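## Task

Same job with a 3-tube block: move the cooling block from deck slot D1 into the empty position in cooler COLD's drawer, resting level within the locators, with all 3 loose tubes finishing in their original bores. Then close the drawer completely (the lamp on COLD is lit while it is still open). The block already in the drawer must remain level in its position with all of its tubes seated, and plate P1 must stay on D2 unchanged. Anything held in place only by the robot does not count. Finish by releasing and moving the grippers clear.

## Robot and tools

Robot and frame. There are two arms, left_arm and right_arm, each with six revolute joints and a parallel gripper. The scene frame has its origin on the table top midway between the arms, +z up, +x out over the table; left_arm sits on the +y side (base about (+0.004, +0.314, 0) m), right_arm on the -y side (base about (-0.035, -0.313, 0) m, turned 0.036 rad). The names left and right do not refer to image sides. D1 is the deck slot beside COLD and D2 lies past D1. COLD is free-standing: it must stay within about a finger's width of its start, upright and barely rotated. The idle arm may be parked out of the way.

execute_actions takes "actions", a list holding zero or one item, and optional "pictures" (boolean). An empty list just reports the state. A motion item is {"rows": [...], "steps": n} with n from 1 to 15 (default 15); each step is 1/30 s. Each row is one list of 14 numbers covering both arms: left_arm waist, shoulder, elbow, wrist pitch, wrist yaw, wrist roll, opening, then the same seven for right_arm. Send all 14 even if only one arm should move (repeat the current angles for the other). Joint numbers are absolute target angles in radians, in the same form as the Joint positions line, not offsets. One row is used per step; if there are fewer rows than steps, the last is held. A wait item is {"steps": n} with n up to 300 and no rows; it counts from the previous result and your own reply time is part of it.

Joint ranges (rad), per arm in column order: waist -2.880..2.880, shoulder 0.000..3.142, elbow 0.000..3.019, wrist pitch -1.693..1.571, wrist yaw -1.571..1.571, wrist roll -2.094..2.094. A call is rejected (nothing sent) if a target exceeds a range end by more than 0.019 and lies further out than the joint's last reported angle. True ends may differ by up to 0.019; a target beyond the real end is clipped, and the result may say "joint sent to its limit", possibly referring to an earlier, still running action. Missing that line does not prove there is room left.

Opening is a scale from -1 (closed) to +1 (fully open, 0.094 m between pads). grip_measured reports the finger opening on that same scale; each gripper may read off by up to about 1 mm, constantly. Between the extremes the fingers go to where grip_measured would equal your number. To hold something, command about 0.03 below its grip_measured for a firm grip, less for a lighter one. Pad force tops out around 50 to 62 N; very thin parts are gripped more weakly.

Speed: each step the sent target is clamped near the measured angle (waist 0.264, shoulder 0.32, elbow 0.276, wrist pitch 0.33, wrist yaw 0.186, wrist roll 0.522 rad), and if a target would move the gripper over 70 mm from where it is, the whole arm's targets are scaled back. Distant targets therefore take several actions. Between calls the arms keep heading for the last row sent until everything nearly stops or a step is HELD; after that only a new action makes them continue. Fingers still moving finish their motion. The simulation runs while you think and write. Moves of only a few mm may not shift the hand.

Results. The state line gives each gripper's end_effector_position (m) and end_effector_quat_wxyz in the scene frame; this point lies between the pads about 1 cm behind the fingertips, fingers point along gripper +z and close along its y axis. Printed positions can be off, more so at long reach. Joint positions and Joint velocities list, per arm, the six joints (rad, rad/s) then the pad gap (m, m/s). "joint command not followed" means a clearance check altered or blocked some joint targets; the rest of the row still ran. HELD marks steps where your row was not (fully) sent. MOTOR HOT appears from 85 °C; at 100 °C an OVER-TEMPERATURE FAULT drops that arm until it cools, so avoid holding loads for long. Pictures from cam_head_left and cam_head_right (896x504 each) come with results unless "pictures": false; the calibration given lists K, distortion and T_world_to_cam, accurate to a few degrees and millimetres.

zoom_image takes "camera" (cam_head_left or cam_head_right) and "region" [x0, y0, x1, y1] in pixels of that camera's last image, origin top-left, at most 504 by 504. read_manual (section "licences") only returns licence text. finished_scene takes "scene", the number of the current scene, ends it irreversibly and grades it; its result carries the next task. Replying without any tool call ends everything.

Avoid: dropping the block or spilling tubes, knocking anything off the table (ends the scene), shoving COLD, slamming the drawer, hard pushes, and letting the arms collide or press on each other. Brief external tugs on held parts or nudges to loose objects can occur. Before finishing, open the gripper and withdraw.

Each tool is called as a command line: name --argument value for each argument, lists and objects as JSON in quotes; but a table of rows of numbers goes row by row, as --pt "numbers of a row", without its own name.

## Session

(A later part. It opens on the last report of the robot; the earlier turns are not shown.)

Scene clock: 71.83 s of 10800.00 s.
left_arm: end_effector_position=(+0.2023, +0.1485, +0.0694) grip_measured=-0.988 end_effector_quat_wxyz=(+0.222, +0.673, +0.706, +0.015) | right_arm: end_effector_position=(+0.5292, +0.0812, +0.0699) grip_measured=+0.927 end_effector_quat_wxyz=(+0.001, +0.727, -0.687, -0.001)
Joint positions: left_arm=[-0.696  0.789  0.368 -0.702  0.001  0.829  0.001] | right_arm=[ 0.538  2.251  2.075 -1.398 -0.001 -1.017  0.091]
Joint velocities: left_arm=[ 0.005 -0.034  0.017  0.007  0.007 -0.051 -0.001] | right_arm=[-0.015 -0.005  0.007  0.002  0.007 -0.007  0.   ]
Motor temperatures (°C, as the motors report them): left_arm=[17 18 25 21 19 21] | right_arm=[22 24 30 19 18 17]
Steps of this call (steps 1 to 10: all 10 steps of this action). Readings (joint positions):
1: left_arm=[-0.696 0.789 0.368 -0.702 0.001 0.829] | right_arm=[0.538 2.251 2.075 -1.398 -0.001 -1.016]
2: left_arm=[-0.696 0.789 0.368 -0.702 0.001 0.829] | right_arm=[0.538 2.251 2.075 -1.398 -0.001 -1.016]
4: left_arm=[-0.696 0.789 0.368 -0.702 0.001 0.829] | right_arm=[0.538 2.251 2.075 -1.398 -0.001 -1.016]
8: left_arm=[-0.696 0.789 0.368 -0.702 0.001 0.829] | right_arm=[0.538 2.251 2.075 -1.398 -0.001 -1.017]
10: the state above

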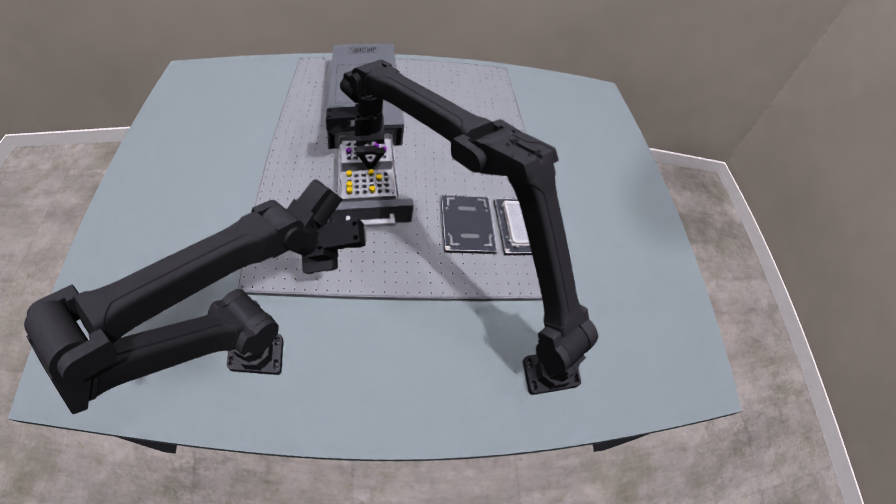

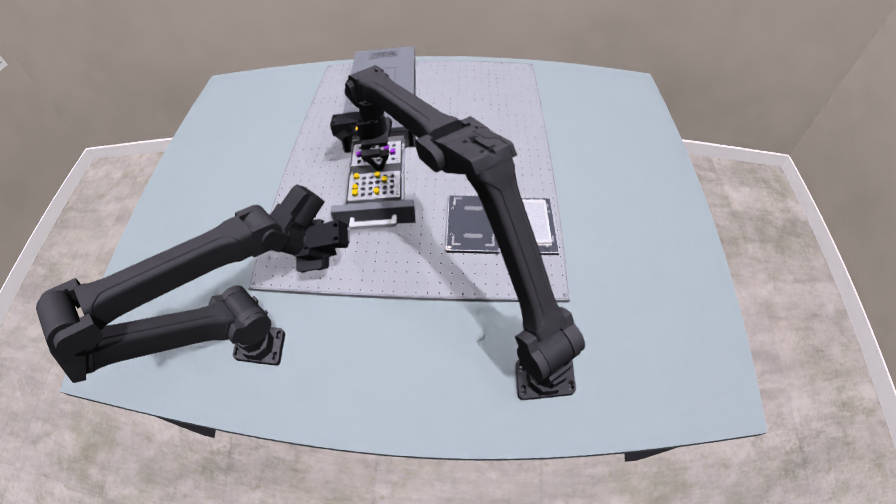

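execute_actions --actions '[{"rows":[[-0.7,0.8,0.38,-0.7,0,0.82,-1,0.512,2.25,2.105,-1.365,0,-1.02,0.93]]}]'

zoom_image --camera "cam_head_left" --region '[320,110,420,210]'

zoom_image --camera "cam_head_right" --region '[325,110,425,210]'

Scene clock: 74.20 s of 10800.00 s.
left_arm: end_effector_position=(+0.2023, +0.1485, +0.0694) grip_measured=-0.988 end_effector_quat_wxyz=(+0.222, +0.673, +0.706, +0.015) | right_arm: end_effector_position=(+0.5294, +0.0814, +0.0699) grip_measured=+0.927 end_effector_quat_wxyz=(+0.000, +0.727, -0.687, -0.001)
Joint positions: left_arm=[-0.696  0.789  0.368 -0.702  0.001  0.829  0.001] | right_arm=[ 0.538  2.251  2.075 -1.397 -0.002 -1.017  0.091]
Joint velocities: left_arm=[-0.005 -0.005  0.012 -0.002 -0.022 -0.051  0.   ] | right_arm=[ 0.005 -0.024 -0.002  0.007 -0.007  0.022 -0.001]
Motor temperatures (°C, as the motors report them): left_arm=[17 18 25 21 19 21] | right_arm=[22 24 30 19 18 17]
Steps of this call (steps 1 to 15: the robot went on to your last target; steps 16 to 56: nothing new was sent; steps 57 to 71: all 15 steps of this action). Readings (joint positions):
57: left_arm=[-0.696 0.789 0.368 -0.702 0.001 0.829] | right_arm=[0.538 2.251 2.075 -1.397 -0.001 -1.017]
58: left_arm=[-0.696 0.789 0.368 -0.702 0.001 0.829] | right_arm=[0.538 2.251 2.075 -1.397 -0.001 -1.017]
60: left_arm=[-0.696 0.789 0.368 -0.702 0.001 0.829] | right_arm=[0.538 2.251 2.075 -1.397 -0.002 -1.017]
64: left_arm=[-0.696 0.789 0.368 -0.702 0.001 0.829] | right_arm=[0.538 2.251 2.075 -1.397 -0.002 -1.017]
71: the state above

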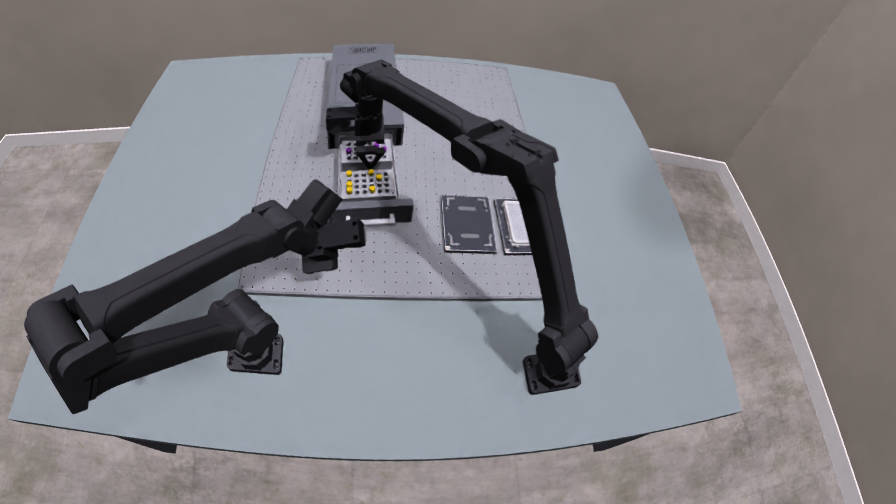

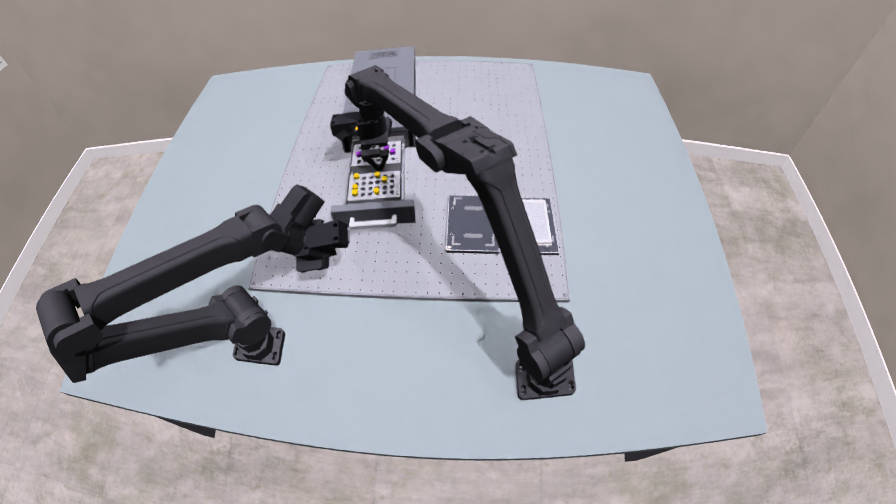

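Region (320, 110, 420, 210) of cam_head_left's 896x504 image, scaled by 5.040, with more detail than that image has.

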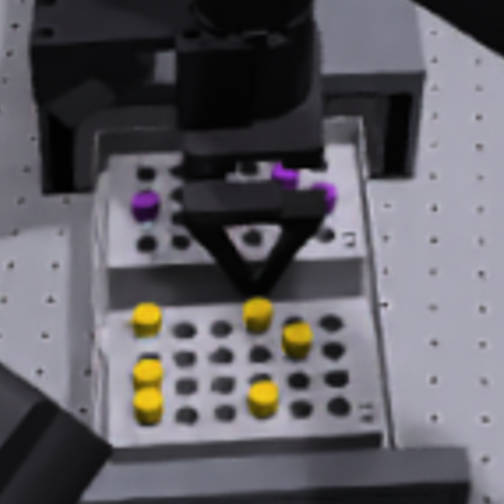

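Region (325, 110, 425, 210) of cam_head_right's 896x504 image, scaled by 5.040, with more detail than that image has.

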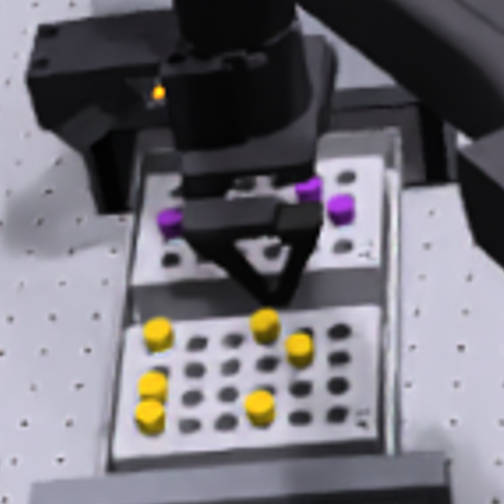

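execute_actions --actions '[{"rows":[[-0.7,0.8,0.38,-0.7,0,0.82,-1,0.512,2.22,2.105,-1.35,0,-1.02,0.835]]}]'

zoom_image --camera "cam_head_left" --region '[320,110,420,210]'

zoom_image --camera "cam_head_right" --region '[325,110,425,210]'

Scene clock: 76.57 s of 10800.00 s.
left_arm: end_effector_position=(+0.2023, +0.1485, +0.0694) grip_measured=-0.988 end_effector_quat_wxyz=(+0.222, +0.673, +0.706, +0.015) | right_arm: end_effector_position=(+0.5322, +0.0833, +0.0702) grip_measured=+0.839 end_effector_quat_wxyz=(-0.006, +0.727, -0.687, -0.000)
Joint positions: left_arm=[-0.696  0.789  0.368 -0.702  0.001  0.829  0.001] | right_arm=[ 0.537  2.25   2.075 -1.384 -0.003 -1.018  0.086]
Joint velocities: left_arm=[-0.005 -0.005 -0.002  0.022  0.051  0.007 -0.   ] | right_arm=[-0.005 -0.015  0.002  0.007 -0.037 -0.051 -0.   ]
Motor temperatures (°C, as the motors report them): left_arm=[17 18 25 21 19 21] | right_arm=[22 24 30 19 18 17]
Steps of this call (steps 1 to 15: the robot went on to your last target; steps 16 to 56: nothing new was sent; steps 57 to 71: all 15 steps of this action). Readings (joint positions):
57: left_arm=[-0.696 0.789 0.368 -0.702 0.001 0.829] | right_arm=[0.538 2.251 2.075 -1.392 -0.002 -1.017]
58: left_arm=[-0.696 0.789 0.368 -0.702 0.001 0.829] | right_arm=[0.537 2.251 2.075 -1.387 -0.002 -1.017]
60: left_arm=[-0.696 0.789 0.368 -0.702 0.001 0.829] | right_arm=[0.537 2.250 2.075 -1.384 -0.003 -1.018]
64: left_arm=[-0.696 0.789 0.368 -0.702 0.001 0.829] | right_arm=[0.537 2.250 2.075 -1.384 -0.003 -1.018]
71: the state above

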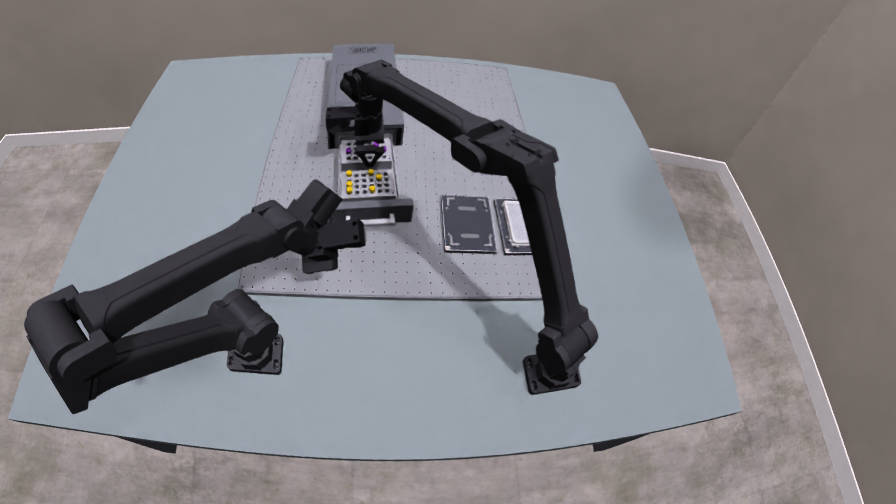

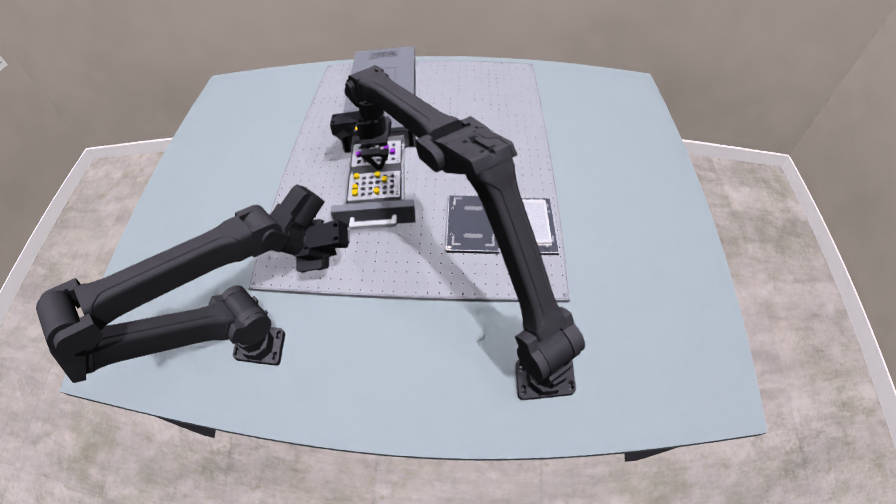

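Region (320, 110, 420, 210) of cam_head_left's 896x504 image, scaled by 5.040, with more detail than that image has.

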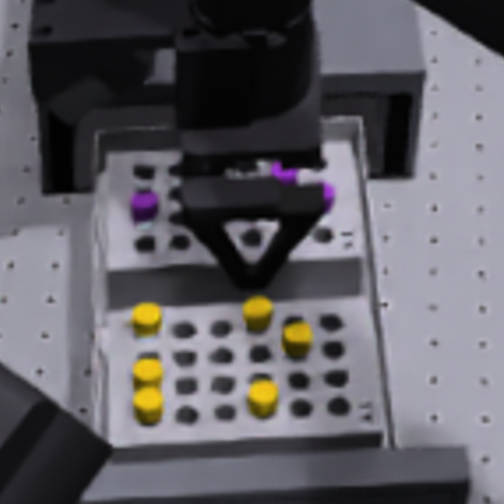

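Region (325, 110, 425, 210) of cam_head_right's 896x504 image, scaled by 5.040, with more detail than that image has.

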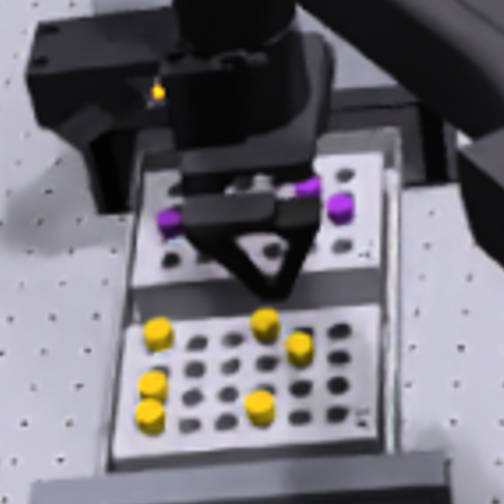

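The block now appears seated. Lifting away.

execute_actions --actions '[{"rows":[[-0.7,0.85,0.4,-0.68,0,0.82,-1,0.537,2.22,2.105,-1.4,0,-1.02,0.88],[-0.7,0.88,0.42,-0.66,0,0.82,-1,0.537,2.2,2.105,-1.4,0,-1.02,0.88],[-0.7,0.91,0.44,-0.64,0,0.82,-1,0.537,2.18,2.105,-1.4,0,-1.02,0.88],[-0.7,0.94,0.46,-0.62,0,0.82,-1,0.537,2.16,2.105,-1.4,0,-1.02,0.89],[-0.7,0.97,0.465,-0.6,0,0.82,-1,0.537,2.14,2.105,-1.4,0,-1.02,0.9],[-0.7,1.01,0.465,-0.57,0,0.82,-1,0.537,2.08,2.105,-1.4,0,-1.02,0.9]]}]' --pictures false

execute_actions --actions '[{"rows":[[-0.7,1.08,0.51,-0.55,0,0.82,-1,0.5,2,2.05,-1.4,0,-1.02,0.9],[-0.7,1.08,0.51,-0.55,0,0.82,-1,0.5,2,2.05,-1.4,0,-1.02,0.9],[-0.69,1.16,0.56,-0.525,0,0.82,-1,0.08,1.7,1.75,-1.33,0,-1.02,0.9]]}]'

zoom_image --camera "cam_head_left" --region '[320,110,420,210]'

zoom_image --camera "cam_head_right" --region '[325,110,425,210]'

Scene clock: 82.33 s of 10800.00 s.
left_arm: end_effector_position=(+0.2241, +0.1304, +0.0430) grip_measured=-0.988 end_effector_quat_wxyz=(+0.188, +0.677, +0.711, +0.012) | right_arm: end_effector_position=(+0.5321, +0.0830, +0.1740) grip_measured=+0.898 end_effector_quat_wxyz=(-0.079, +0.725, -0.684, +0.016)
Joint positions: left_arm=[-0.696  1.02   0.415 -0.587  0.001  0.829  0.001] | right_arm=[ 0.537  2.095  2.075 -1.39  -0.002 -1.019  0.089]
Joint velocities: left_arm=[ 0.005  0.005 -0.002  0.002  0.037  0.037 -0.   ] | right_arm=[-0.015 -0.396 -0.012  0.002  0.037  0.007  0.   ]
Motor temperatures (°C, as the motors report them): left_arm=[17 18 26 21 19 21] | right_arm=[22 24 30 19 18 17]
Steps of this call (steps 1 to 15: the robot went on to your last target; steps 16 to 90: nothing new was sent; then 2.27 s passed at rest; steps 91 to 105: all 15 steps of this action). Readings (joint positions):
91: left_arm=[-0.696 0.793 0.368 -0.701 0.001 0.829] | right_arm=[0.537 2.250 2.075 -1.388 -0.003 -1.019]
92: left_arm=[-0.696 0.804 0.368 -0.695 0.001 0.829] | right_arm=[0.537 2.249 2.075 -1.390 -0.003 -1.019]
94: left_arm=[-0.696 0.853 0.373 -0.671 0.001 0.829] | right_arm=[0.537 2.242 2.075 -1.390 -0.002 -1.019]
98: left_arm=[-0.696 0.990 0.407 -0.602 0.001 0.829] | right_arm=[0.537 2.203 2.075 -1.390 -0.002 -1.019]
105: the state above

Scene clock: 82.83 s of 10800.00 s.
left_arm: end_effector_position=(+0.2614, +0.0994, +0.0507) grip_measured=-0.988 end_effector_quat_wxyz=(+0.197, +0.676, +0.710, +0.013) | right_arm: end_effector_position=(+0.5308, -0.1116, +0.2453) grip_measured=+0.898 end_effector_quat_wxyz=(+0.096, -0.626, +0.773, -0.033)
Joint positions: left_arm=[-0.696  1.161  0.523 -0.536  0.001  0.829  0.001] | right_arm=[ 0.27   1.786  1.786 -1.368 -0.002 -1.019  0.089]
Joint velocities: left_arm=[-0.005  0.005  0.007 -0.002  0.007 -0.007 -0.   ] | right_arm=[-0.991 -0.317 -0.242  0.051 -0.066  0.022 -0.001]
Motor temperatures (°C, as the motors report them): left_arm=[17 18 26 21 19 21] | right_arm=[22 24 30 19 18 17]
Steps of this call (steps 1 to 15: all 15 steps of this action). Readings (joint positions):
1: left_arm=[-0.696 1.023 0.418 -0.585 0.001 0.829] | right_arm=[0.537 2.078 2.071 -1.390 -0.002 -1.019]
2: left_arm=[-0.696 1.033 0.424 -0.581 0.001 0.829] | right_arm=[0.536 2.061 2.060 -1.390 -0.002 -1.019]
4: left_arm=[-0.696 1.079 0.457 -0.566 0.001 0.829] | right_arm=[0.525 2.010 2.005 -1.378 -0.002 -1.019]
8: left_arm=[-0.696 1.159 0.519 -0.539 0.001 0.829] | right_arm=[0.467 1.902 1.883 -1.375 -0.002 -1.019]
15: the state above

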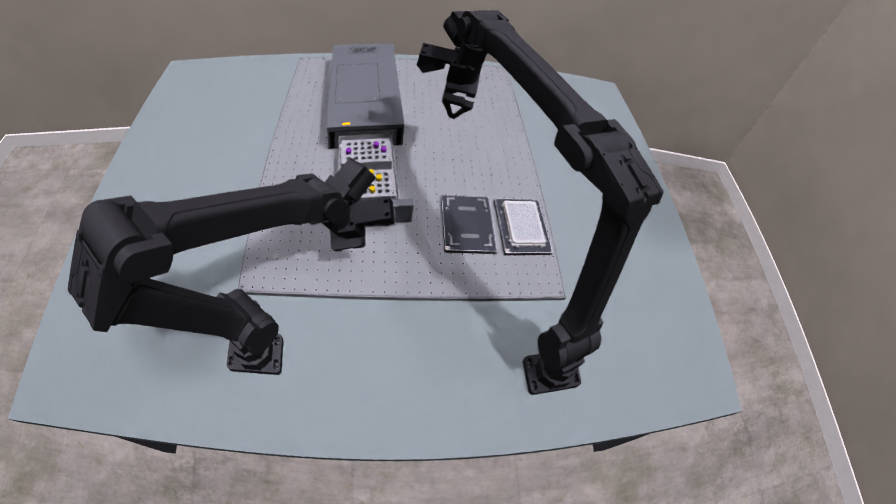

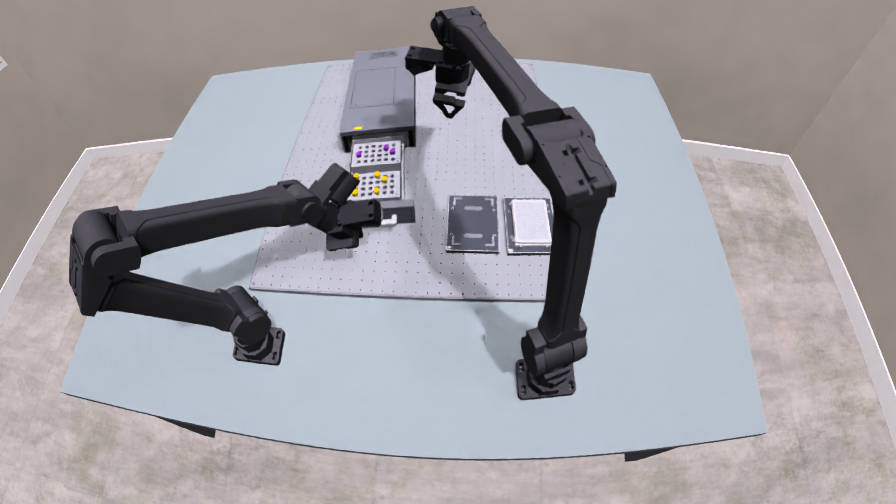

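Region (320, 110, 420, 210) of cam_head_left's 896x504 image, scaled by 5.040, with more detail than that image has.

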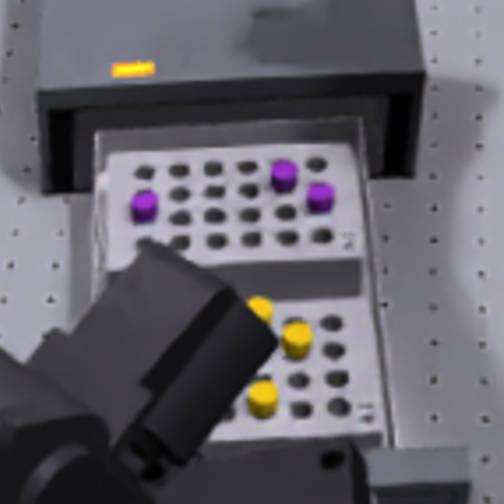

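Region (325, 110, 425, 210) of cam_head_right's 896x504 image, scaled by 5.040, with more detail than that image has.

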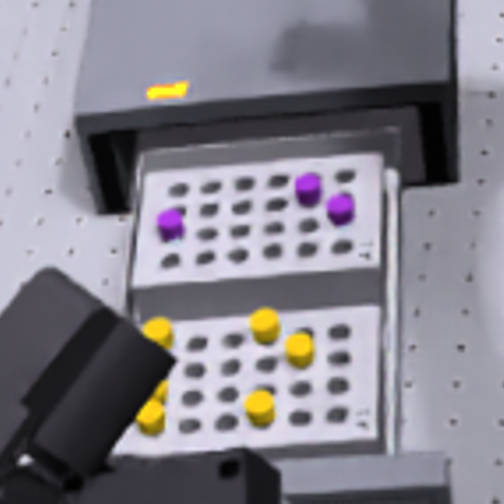

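Seated. Closing the drawer.

execute_actions --actions '[{"rows":[[-0.67,1.21,0.59,-0.52,0,0.83,-1,0.08,1.7,1.75,-1.33,0,-1.02,0.9],[-0.66,1.24,0.61,-0.51,0,0.83,-1,0.08,1.7,1.75,-1.33,0,-1.02,0.9],[-0.65,1.27,0.63,-0.5,0,0.84,-1,0.08,1.7,1.75,-1.33,0,-1.02,0.9],[-0.64,1.29,0.65,-0.5,0,0.85,-1,0.08,1.7,1.75,-1.33,0,-1.02,0.9],[-0.63,1.31,0.665,-0.49,0,0.86,-1,0.08,1.7,1.75,-1.33,0,-1.02,0.9],[-0.61,1.335,0.69,-0.49,0,0.87,-1,0.08,1.7,1.75,-1.33,0,-1.02,0.9],[-0.59,1.36,0.715,-0.49,0,0.89,-1,0.08,1.7,1.75,-1.33,0,-1.02,0.9],[-0.57,1.385,0.74,-0.49,0,0.91,-1,0.08,1.7,1.75,-1.33,0,-1.02,0.9],[-0.55,1.41,0.765,-0.49,0,0.93,-1,0.08,1.7,1.75,-1.33,0,-1.02,0.9],[-0.53,1.435,0.79,-0.49,0,0.94,-1,0.08,1.7,1.75,-1.33,0,-1.02,0.9],[-0.515,1.46,0.815,-0.49,0,0.95,-1,0.08,1.7,1.75,-1.33,0,-1.02,0.9],[-0.5,1.485,0.84,-0.49,0,0.97,-1,0.08,1.7,1.75,-1.33,0,-1.02,0.9],[-0.49,1.51,0.865,-0.49,0,0.98,-1,0.08,1.7,1.75,-1.33,0,-1.02,0.9],[-0.48,1.53,0.89,-0.49,0,0.99,-1,0.08,1.7,1.75,-1.33,0,-1.02,0.9],[-0.475,1.55,0.91,-0.49,0,1,-1,0.08,1.7,1.75,-1.33,0,-1.02,0.9]]}]'

Scene clock: 87.03 s of 10800.00 s.
left_arm: end_effector_position=(+0.3847, +0.1026, +0.0348) grip_measured=-0.989 end_effector_quat_wxyz=(+0.168, +0.650, +0.740, +0.034) | right_arm: end_effector_position=(+0.5470, -0.2279, +0.2695) grip_measured=+0.898 end_effector_quat_wxyz=(+0.116, -0.546, +0.828, -0.055)
Joint positions: left_arm=[-0.506  1.496  0.792 -0.523  0.007  0.938  0.001] | right_arm=[ 0.074  1.716  1.747 -1.345  0.002 -1.019  0.089]
Joint velocities: left_arm=[ 0.425  0.669  0.847  0.037 -0.066  0.33   0.001] | right_arm=[ 0.005 -0.005 -0.012 -0.002 -0.081  0.022  0.001]
Motor temperatures (°C, as the motors report them): left_arm=[17 18 26 21 19 21] | right_arm=[22 24 29 19 18 17]
Steps of this call (steps 1 to 45: the robot went on to your last target; steps 46 to 110: nothing new was sent; then 0.03 s passed at rest; steps 111 to 125: all 15 steps of this action). Readings (joint positions):
111: left_arm=[-0.694 1.163 0.524 -0.536 0.001 0.829] | right_arm=[0.074 1.716 1.747 -1.345 0.002 -1.019]
112: left_arm=[-0.689 1.171 0.528 -0.536 0.001 0.829] | right_arm=[0.074 1.716 1.747 -1.345 0.002 -1.019]
114: left_arm=[-0.671 1.209 0.552 -0.530 0.001 0.831] | right_arm=[0.074 1.716 1.747 -1.345 0.002 -1.019]
118: left_arm=[-0.628 1.321 0.620 -0.525 0.015 0.854] | right_arm=[0.074 1.716 1.747 -1.345 0.002 -1.019]
125: the state above

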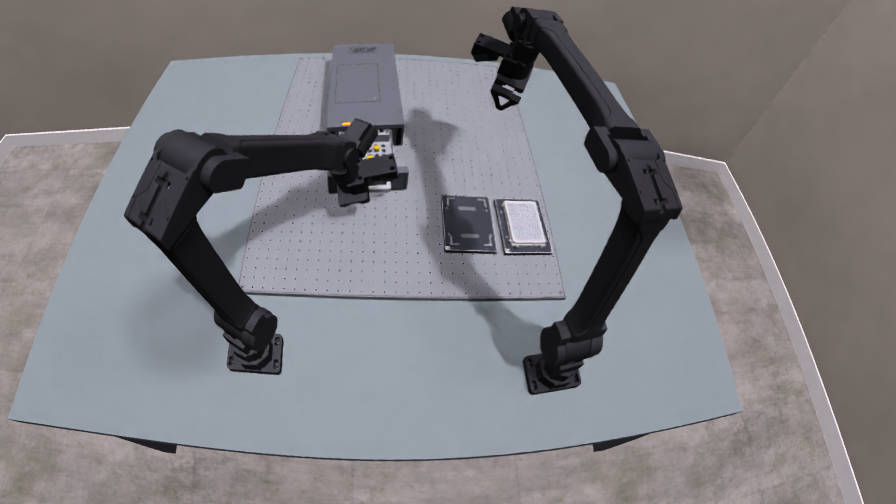

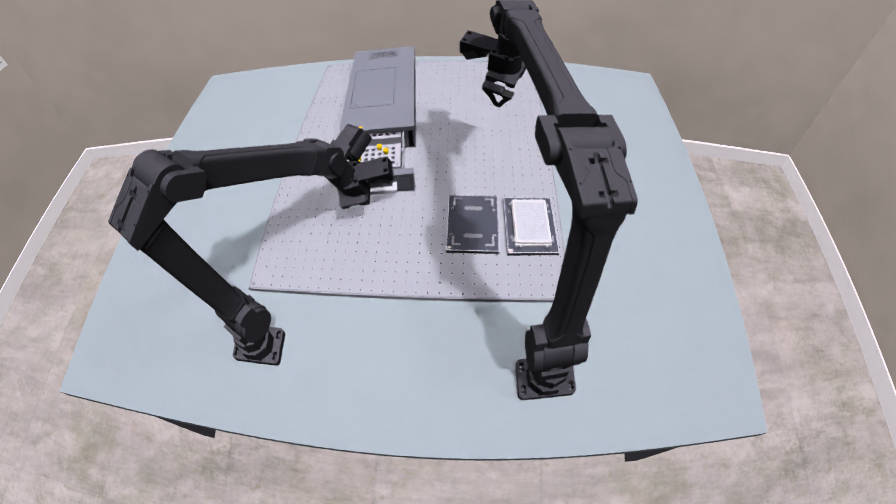

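execute_actions --actions '[{"rows":[[-0.46,1.57,0.935,-0.5,0,1.02,-1,0.08,1.7,1.75,-1.33,0,-1.02,0.9],[-0.455,1.585,0.955,-0.5,0,1.03,-1,0.08,1.7,1.75,-1.33,0,-1.02,0.9],[-0.45,1.6,0.975,-0.5,0,1.04,-1,0.08,1.7,1.75,-1.33,0,-1.02,0.9],[-0.445,1.615,0.995,-0.5,0,1.05,-1,0.08,1.7,1.75,-1.33,0,-1.02,0.9],[-0.44,1.63,1.015,-0.51,0,1.06,-1,0.08,1.7,1.75,-1.33,0,-1.02,0.9],[-0.435,1.645,1.035,-0.51,0,1.07,-1,0.08,1.7,1.75,-1.33,0,-1.02,0.9],[-0.43,1.66,1.055,-0.51,0,1.08,-1,0.08,1.7,1.75,-1.33,0,-1.02,0.9],[-0.42,1.675,1.075,-0.51,0,1.09,-1,0.08,1.7,1.75,-1.33,0,-1.02,0.9],[-0.41,1.69,1.09,-0.51,0,1.1,-1,0.08,1.7,1.75,-1.33,0,-1.02,0.9],[-0.405,1.705,1.105,-0.51,0,1.1,-1,0.08,1.7,1.75,-1.33,0,-1.02,0.9],[-0.4,1.715,1.12,-0.51,0,1.1,-1,0.08,1.7,1.75,-1.33,0,-1.02,0.9],[-0.395,1.725,1.13,-0.51,0,1.1,-1,0.08,1.7,1.75,-1.33,0,-1.02,0.9],[-0.39,1.735,1.14,-0.51,0,1.1,-1,0.08,1.7,1.75,-1.33,0,-1.02,0.9]]}]' --pictures false

execute_actions --actions '[{"rows":[[-0.39,1.735,1.14,-0.51,0,1.1,-1,0.08,1.7,1.75,-1.33,0,-1.02,0.9],[-0.39,1.74,1.15,-0.51,0,1.1,-1,0.08,1.7,1.75,-1.33,0,-1.02,0.9],[-0.39,1.745,1.16,-0.51,0,1.1,-1,0.08,1.7,1.75,-1.33,0,-1.02,0.9],[-0.385,1.755,1.17,-0.5,0,1.1,-1,0.08,1.7,1.75,-1.33,0,-1.02,0.9]]}]'

Scene clock: 91.90 s of 10800.00 s.
left_arm: end_effector_position=(+0.5226, +0.0990, +0.0576) grip_measured=-0.989 end_effector_quat_wxyz=(+0.215, +0.653, +0.722, +0.076) | right_arm: end_effector_position=(+0.5470, -0.2279, +0.2695) grip_measured=+0.898 end_effector_quat_wxyz=(+0.116, -0.546, +0.828, -0.055)
Joint positions: left_arm=[-0.395  1.703  1.093 -0.501  0.     1.078  0.001] | right_arm=[ 0.074  1.716  1.747 -1.345  0.002 -1.019  0.089]
Joint velocities: left_arm=[ 0.132  0.132  0.085  0.012 -0.007  0.066 -0.001] | right_arm=[-0.005 -0.005 -0.002 -0.007 -0.007 -0.022 -0.001]
Motor temperatures (°C, as the motors report them): left_arm=[17 18 26 21 19 21] | right_arm=[22 24 29 19 18 17]
Steps of this call (steps 1 to 30: the robot went on to your last target; steps 31 to 90: nothing new was sent; then 1.37 s passed at rest; steps 91 to 105: all 15 steps of this action). Readings (joint positions):
91: left_arm=[-0.470 1.545 0.876 -0.501 0.000 0.992] | right_arm=[0.074 1.716 1.747 -1.345 0.002 -1.019]
92: left_arm=[-0.470 1.546 0.878 -0.501 0.000 0.997] | right_arm=[0.074 1.716 1.747 -1.345 0.002 -1.019]
94: left_arm=[-0.465 1.557 0.895 -0.501 0.000 1.011] | right_arm=[0.074 1.716 1.747 -1.345 0.002 -1.019]
98: left_arm=[-0.445 1.616 0.981 -0.501 0.000 1.043] | right_arm=[0.074 1.716 1.747 -1.345 0.002 -1.019]
105: the state above

Scene clock: 92.40 s of 10800.00 s.
left_arm: end_effector_position=(+0.5267, +0.1008, +0.0525) grip_measured=-0.989 end_effector_quat_wxyz=(+0.210, +0.655, +0.722, +0.076) | right_arm: end_effector_position=(+0.5470, -0.2279, +0.2695) grip_measured=+0.898 end_effector_quat_wxyz=(+0.116, -0.546, +0.828, -0.055)
Joint positions: left_arm=[-0.389  1.721  1.104 -0.502  0.002  1.088  0.001] | right_arm=[ 0.074  1.716  1.747 -1.345  0.002 -1.019  0.089]
Joint velocities: left_arm=[-0.005 -0.024 -0.002 -0.017 -0.007  0.007  0.001] | right_arm=[-0.024 -0.034 -0.002 -0.017 -0.022 -0.168 -0.   ]
Motor temperatures (°C, as the motors report them): left_arm=[17 18 26 21 19 21] | right_arm=[22 24 29 19 18 17]
Steps of this call (steps 1 to 15: all 15 steps of this action). Readings (joint positions):
1: left_arm=[-0.391 1.707 1.095 -0.501 0.000 1.080] | right_arm=[0.074 1.716 1.747 -1.345 0.002 -1.019]
2: left_arm=[-0.389 1.709 1.095 -0.501 0.000 1.082] | right_arm=[0.074 1.716 1.747 -1.345 0.002 -1.019]
4: left_arm=[-0.389 1.714 1.098 -0.501 0.000 1.084] | right_arm=[0.074 1.716 1.747 -1.345 0.002 -1.019]
8: left_arm=[-0.389 1.721 1.104 -0.502 0.002 1.086] | right_arm=[0.074 1.716 1.747 -1.345 0.002 -1.019]
15: the state above

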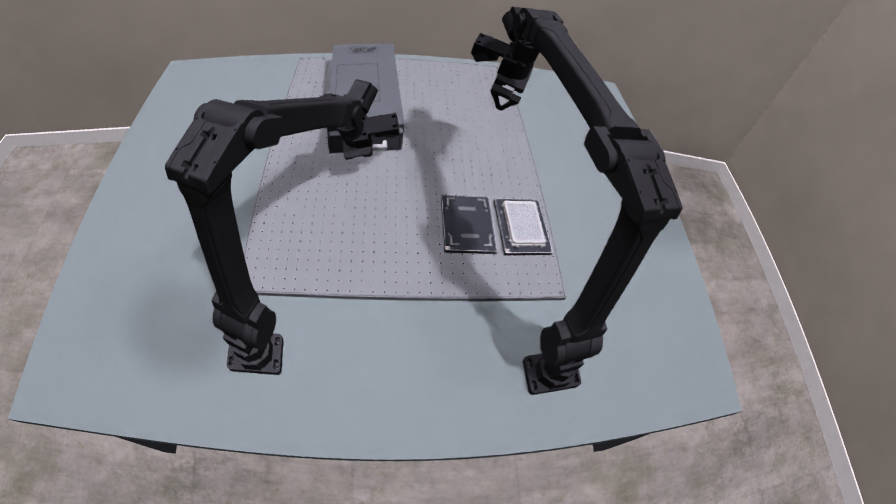

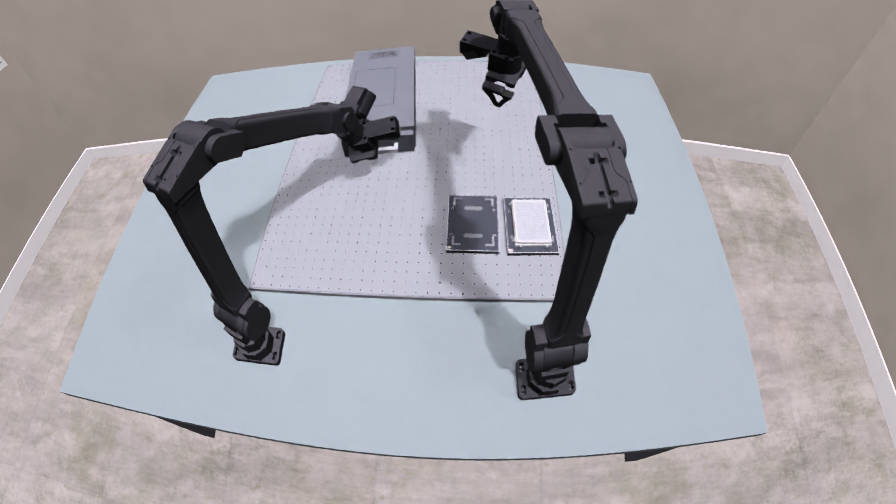

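execute_actions --actions '[{"rows":[[-0.385,1.775,1.195,-0.48,0,1.1,-1,0.08,1.7,1.75,-1.33,0,-1.02,0.9]],"steps":12}]' --pictures false

execute_actions --actions '[{"rows":[[-0.385,1.68,1.09,-0.55,0,1.1,-1,0.08,1.7,1.75,-1.33,0,-1.02,0.9],[-0.385,1.62,1.04,-0.58,0,1.1,-1,0.08,1.7,1.75,-1.33,0,-1.02,0.9],[-0.36,1.55,0.98,-0.6,0,1.1,-1,0.08,1.7,1.75,-1.33,0,-1.02,0.9],[-0.3,1.25,0.7,-0.6,0,1.1,-1,0.08,1.7,1.75,-1.33,0,-1.02,0.9]]}]'

zoom_image --camera "cam_head_right" --region '[325,90,425,190]'

Scene clock: 94.90 s of 10800.00 s.
left_arm: end_effector_position=(+0.5277, +0.0985, +0.0472) grip_measured=-0.989 end_effector_quat_wxyz=(+0.208, +0.657, +0.721, +0.072) | right_arm: end_effector_position=(+0.5470, -0.2279, +0.2695) grip_measured=+0.898 end_effector_quat_wxyz=(+0.116, -0.546, +0.828, -0.055)
Joint positions: left_arm=[-0.39   1.736  1.111 -0.502  0.007  1.088  0.001] | right_arm=[ 0.074  1.716  1.747 -1.345  0.002 -1.019  0.089]
Joint velocities: left_arm=[-0.005 -0.005 -0.007 -0.002  0.007 -0.051 -0.001] | right_arm=[-0.015 -0.005 -0.012  0.017  0.125 -0.007 -0.001]
Motor temperatures (°C, as the motors report them): left_arm=[17 18 27 21 19 21] | right_arm=[22 23 29 19 18 17]
Steps of this call (steps 1 to 15: the robot went on to your last target; steps 16 to 63: nothing new was sent; steps 64 to 75: all 12 steps of this action). Readings (joint positions):
64: left_arm=[-0.389 1.723 1.106 -0.502 0.002 1.088] | right_arm=[0.074 1.716 1.747 -1.345 0.002 -1.019]
65: left_arm=[-0.389 1.724 1.107 -0.502 0.004 1.088] | right_arm=[0.074 1.716 1.747 -1.345 0.002 -1.019]
67: left_arm=[-0.389 1.729 1.109 -0.502 0.006 1.088] | right_arm=[0.074 1.716 1.747 -1.345 0.002 -1.019]
71: left_arm=[-0.390 1.736 1.111 -0.502 0.007 1.088] | right_arm=[0.074 1.716 1.747 -1.345 0.002 -1.019]
75: the state above

Scene clock: 95.40 s of 10800.00 s.
left_arm: end_effector_position=(+0.3826, +0.1991, +0.1070) grip_measured=-0.989 end_effector_quat_wxyz=(+0.217, +0.619, +0.749, +0.091) | right_arm: end_effector_position=(+0.5470, -0.2279, +0.2695) grip_measured=+0.898 end_effector_quat_wxyz=(+0.116, -0.546, +0.828, -0.055)
Joint positions: left_arm=[-0.296  1.199  0.701 -0.598  0.     1.089  0.001] | right_arm=[ 0.074  1.716  1.747 -1.345  0.002 -1.019  0.089]
Joint velocities: left_arm=[-0.015  0.015 -0.007 -0.012 -0.051  0.007 -0.   ] | right_arm=[ 0.005  0.015  0.002  0.007 -0.007  0.007  0.   ]
Motor temperatures (°C, as the motors report them): left_arm=[17 18 27 21 19 21] | right_arm=[22 23 29 19 18 17]
Steps of this call (steps 1 to 15: all 15 steps of this action). Readings (joint positions):
1: left_arm=[-0.390 1.734 1.110 -0.510 0.005 1.088] | right_arm=[0.074 1.716 1.747 -1.345 0.002 -1.019]
2: left_arm=[-0.390 1.724 1.101 -0.523 0.003 1.088] | right_arm=[0.074 1.716 1.747 -1.345 0.002 -1.019]
4: left_arm=[-0.383 1.665 1.035 -0.545 0.002 1.088] | right_arm=[0.074 1.716 1.747 -1.345 0.002 -1.019]
8: left_arm=[-0.339 1.444 0.820 -0.567 0.002 1.088] | right_arm=[0.074 1.716 1.747 -1.345 0.002 -1.019]
15: the state above

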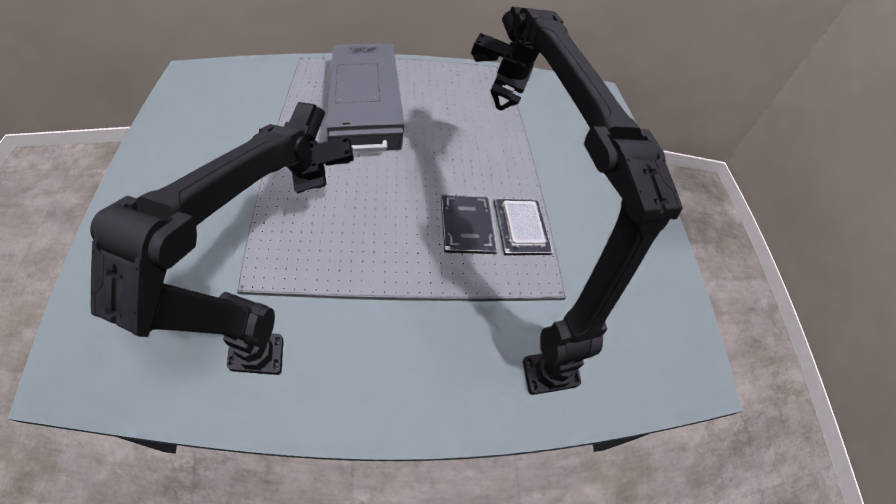

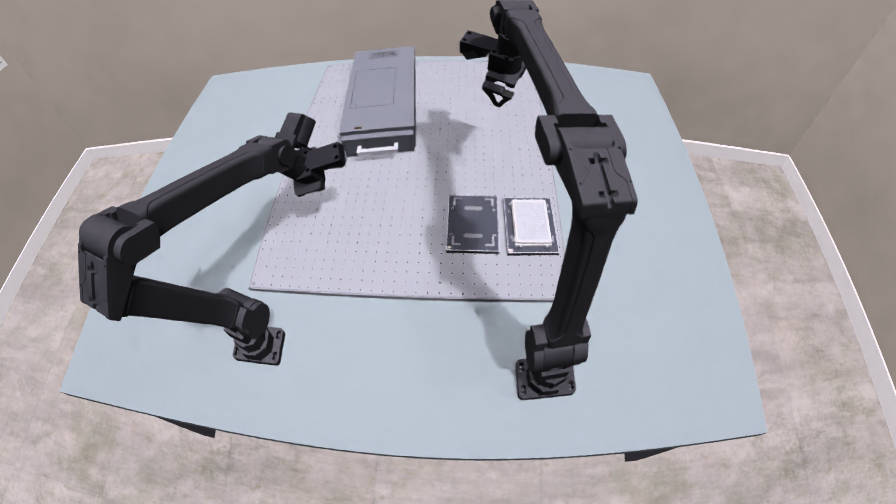

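Region (325, 90, 425, 190) of cam_head_right's 896x504 image, scaled by 5.040, with more detail than that image has.

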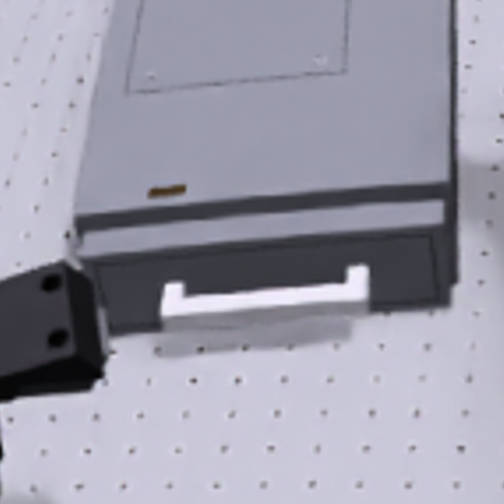

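finished_scene --scene 2

The scene is finished: the task was done.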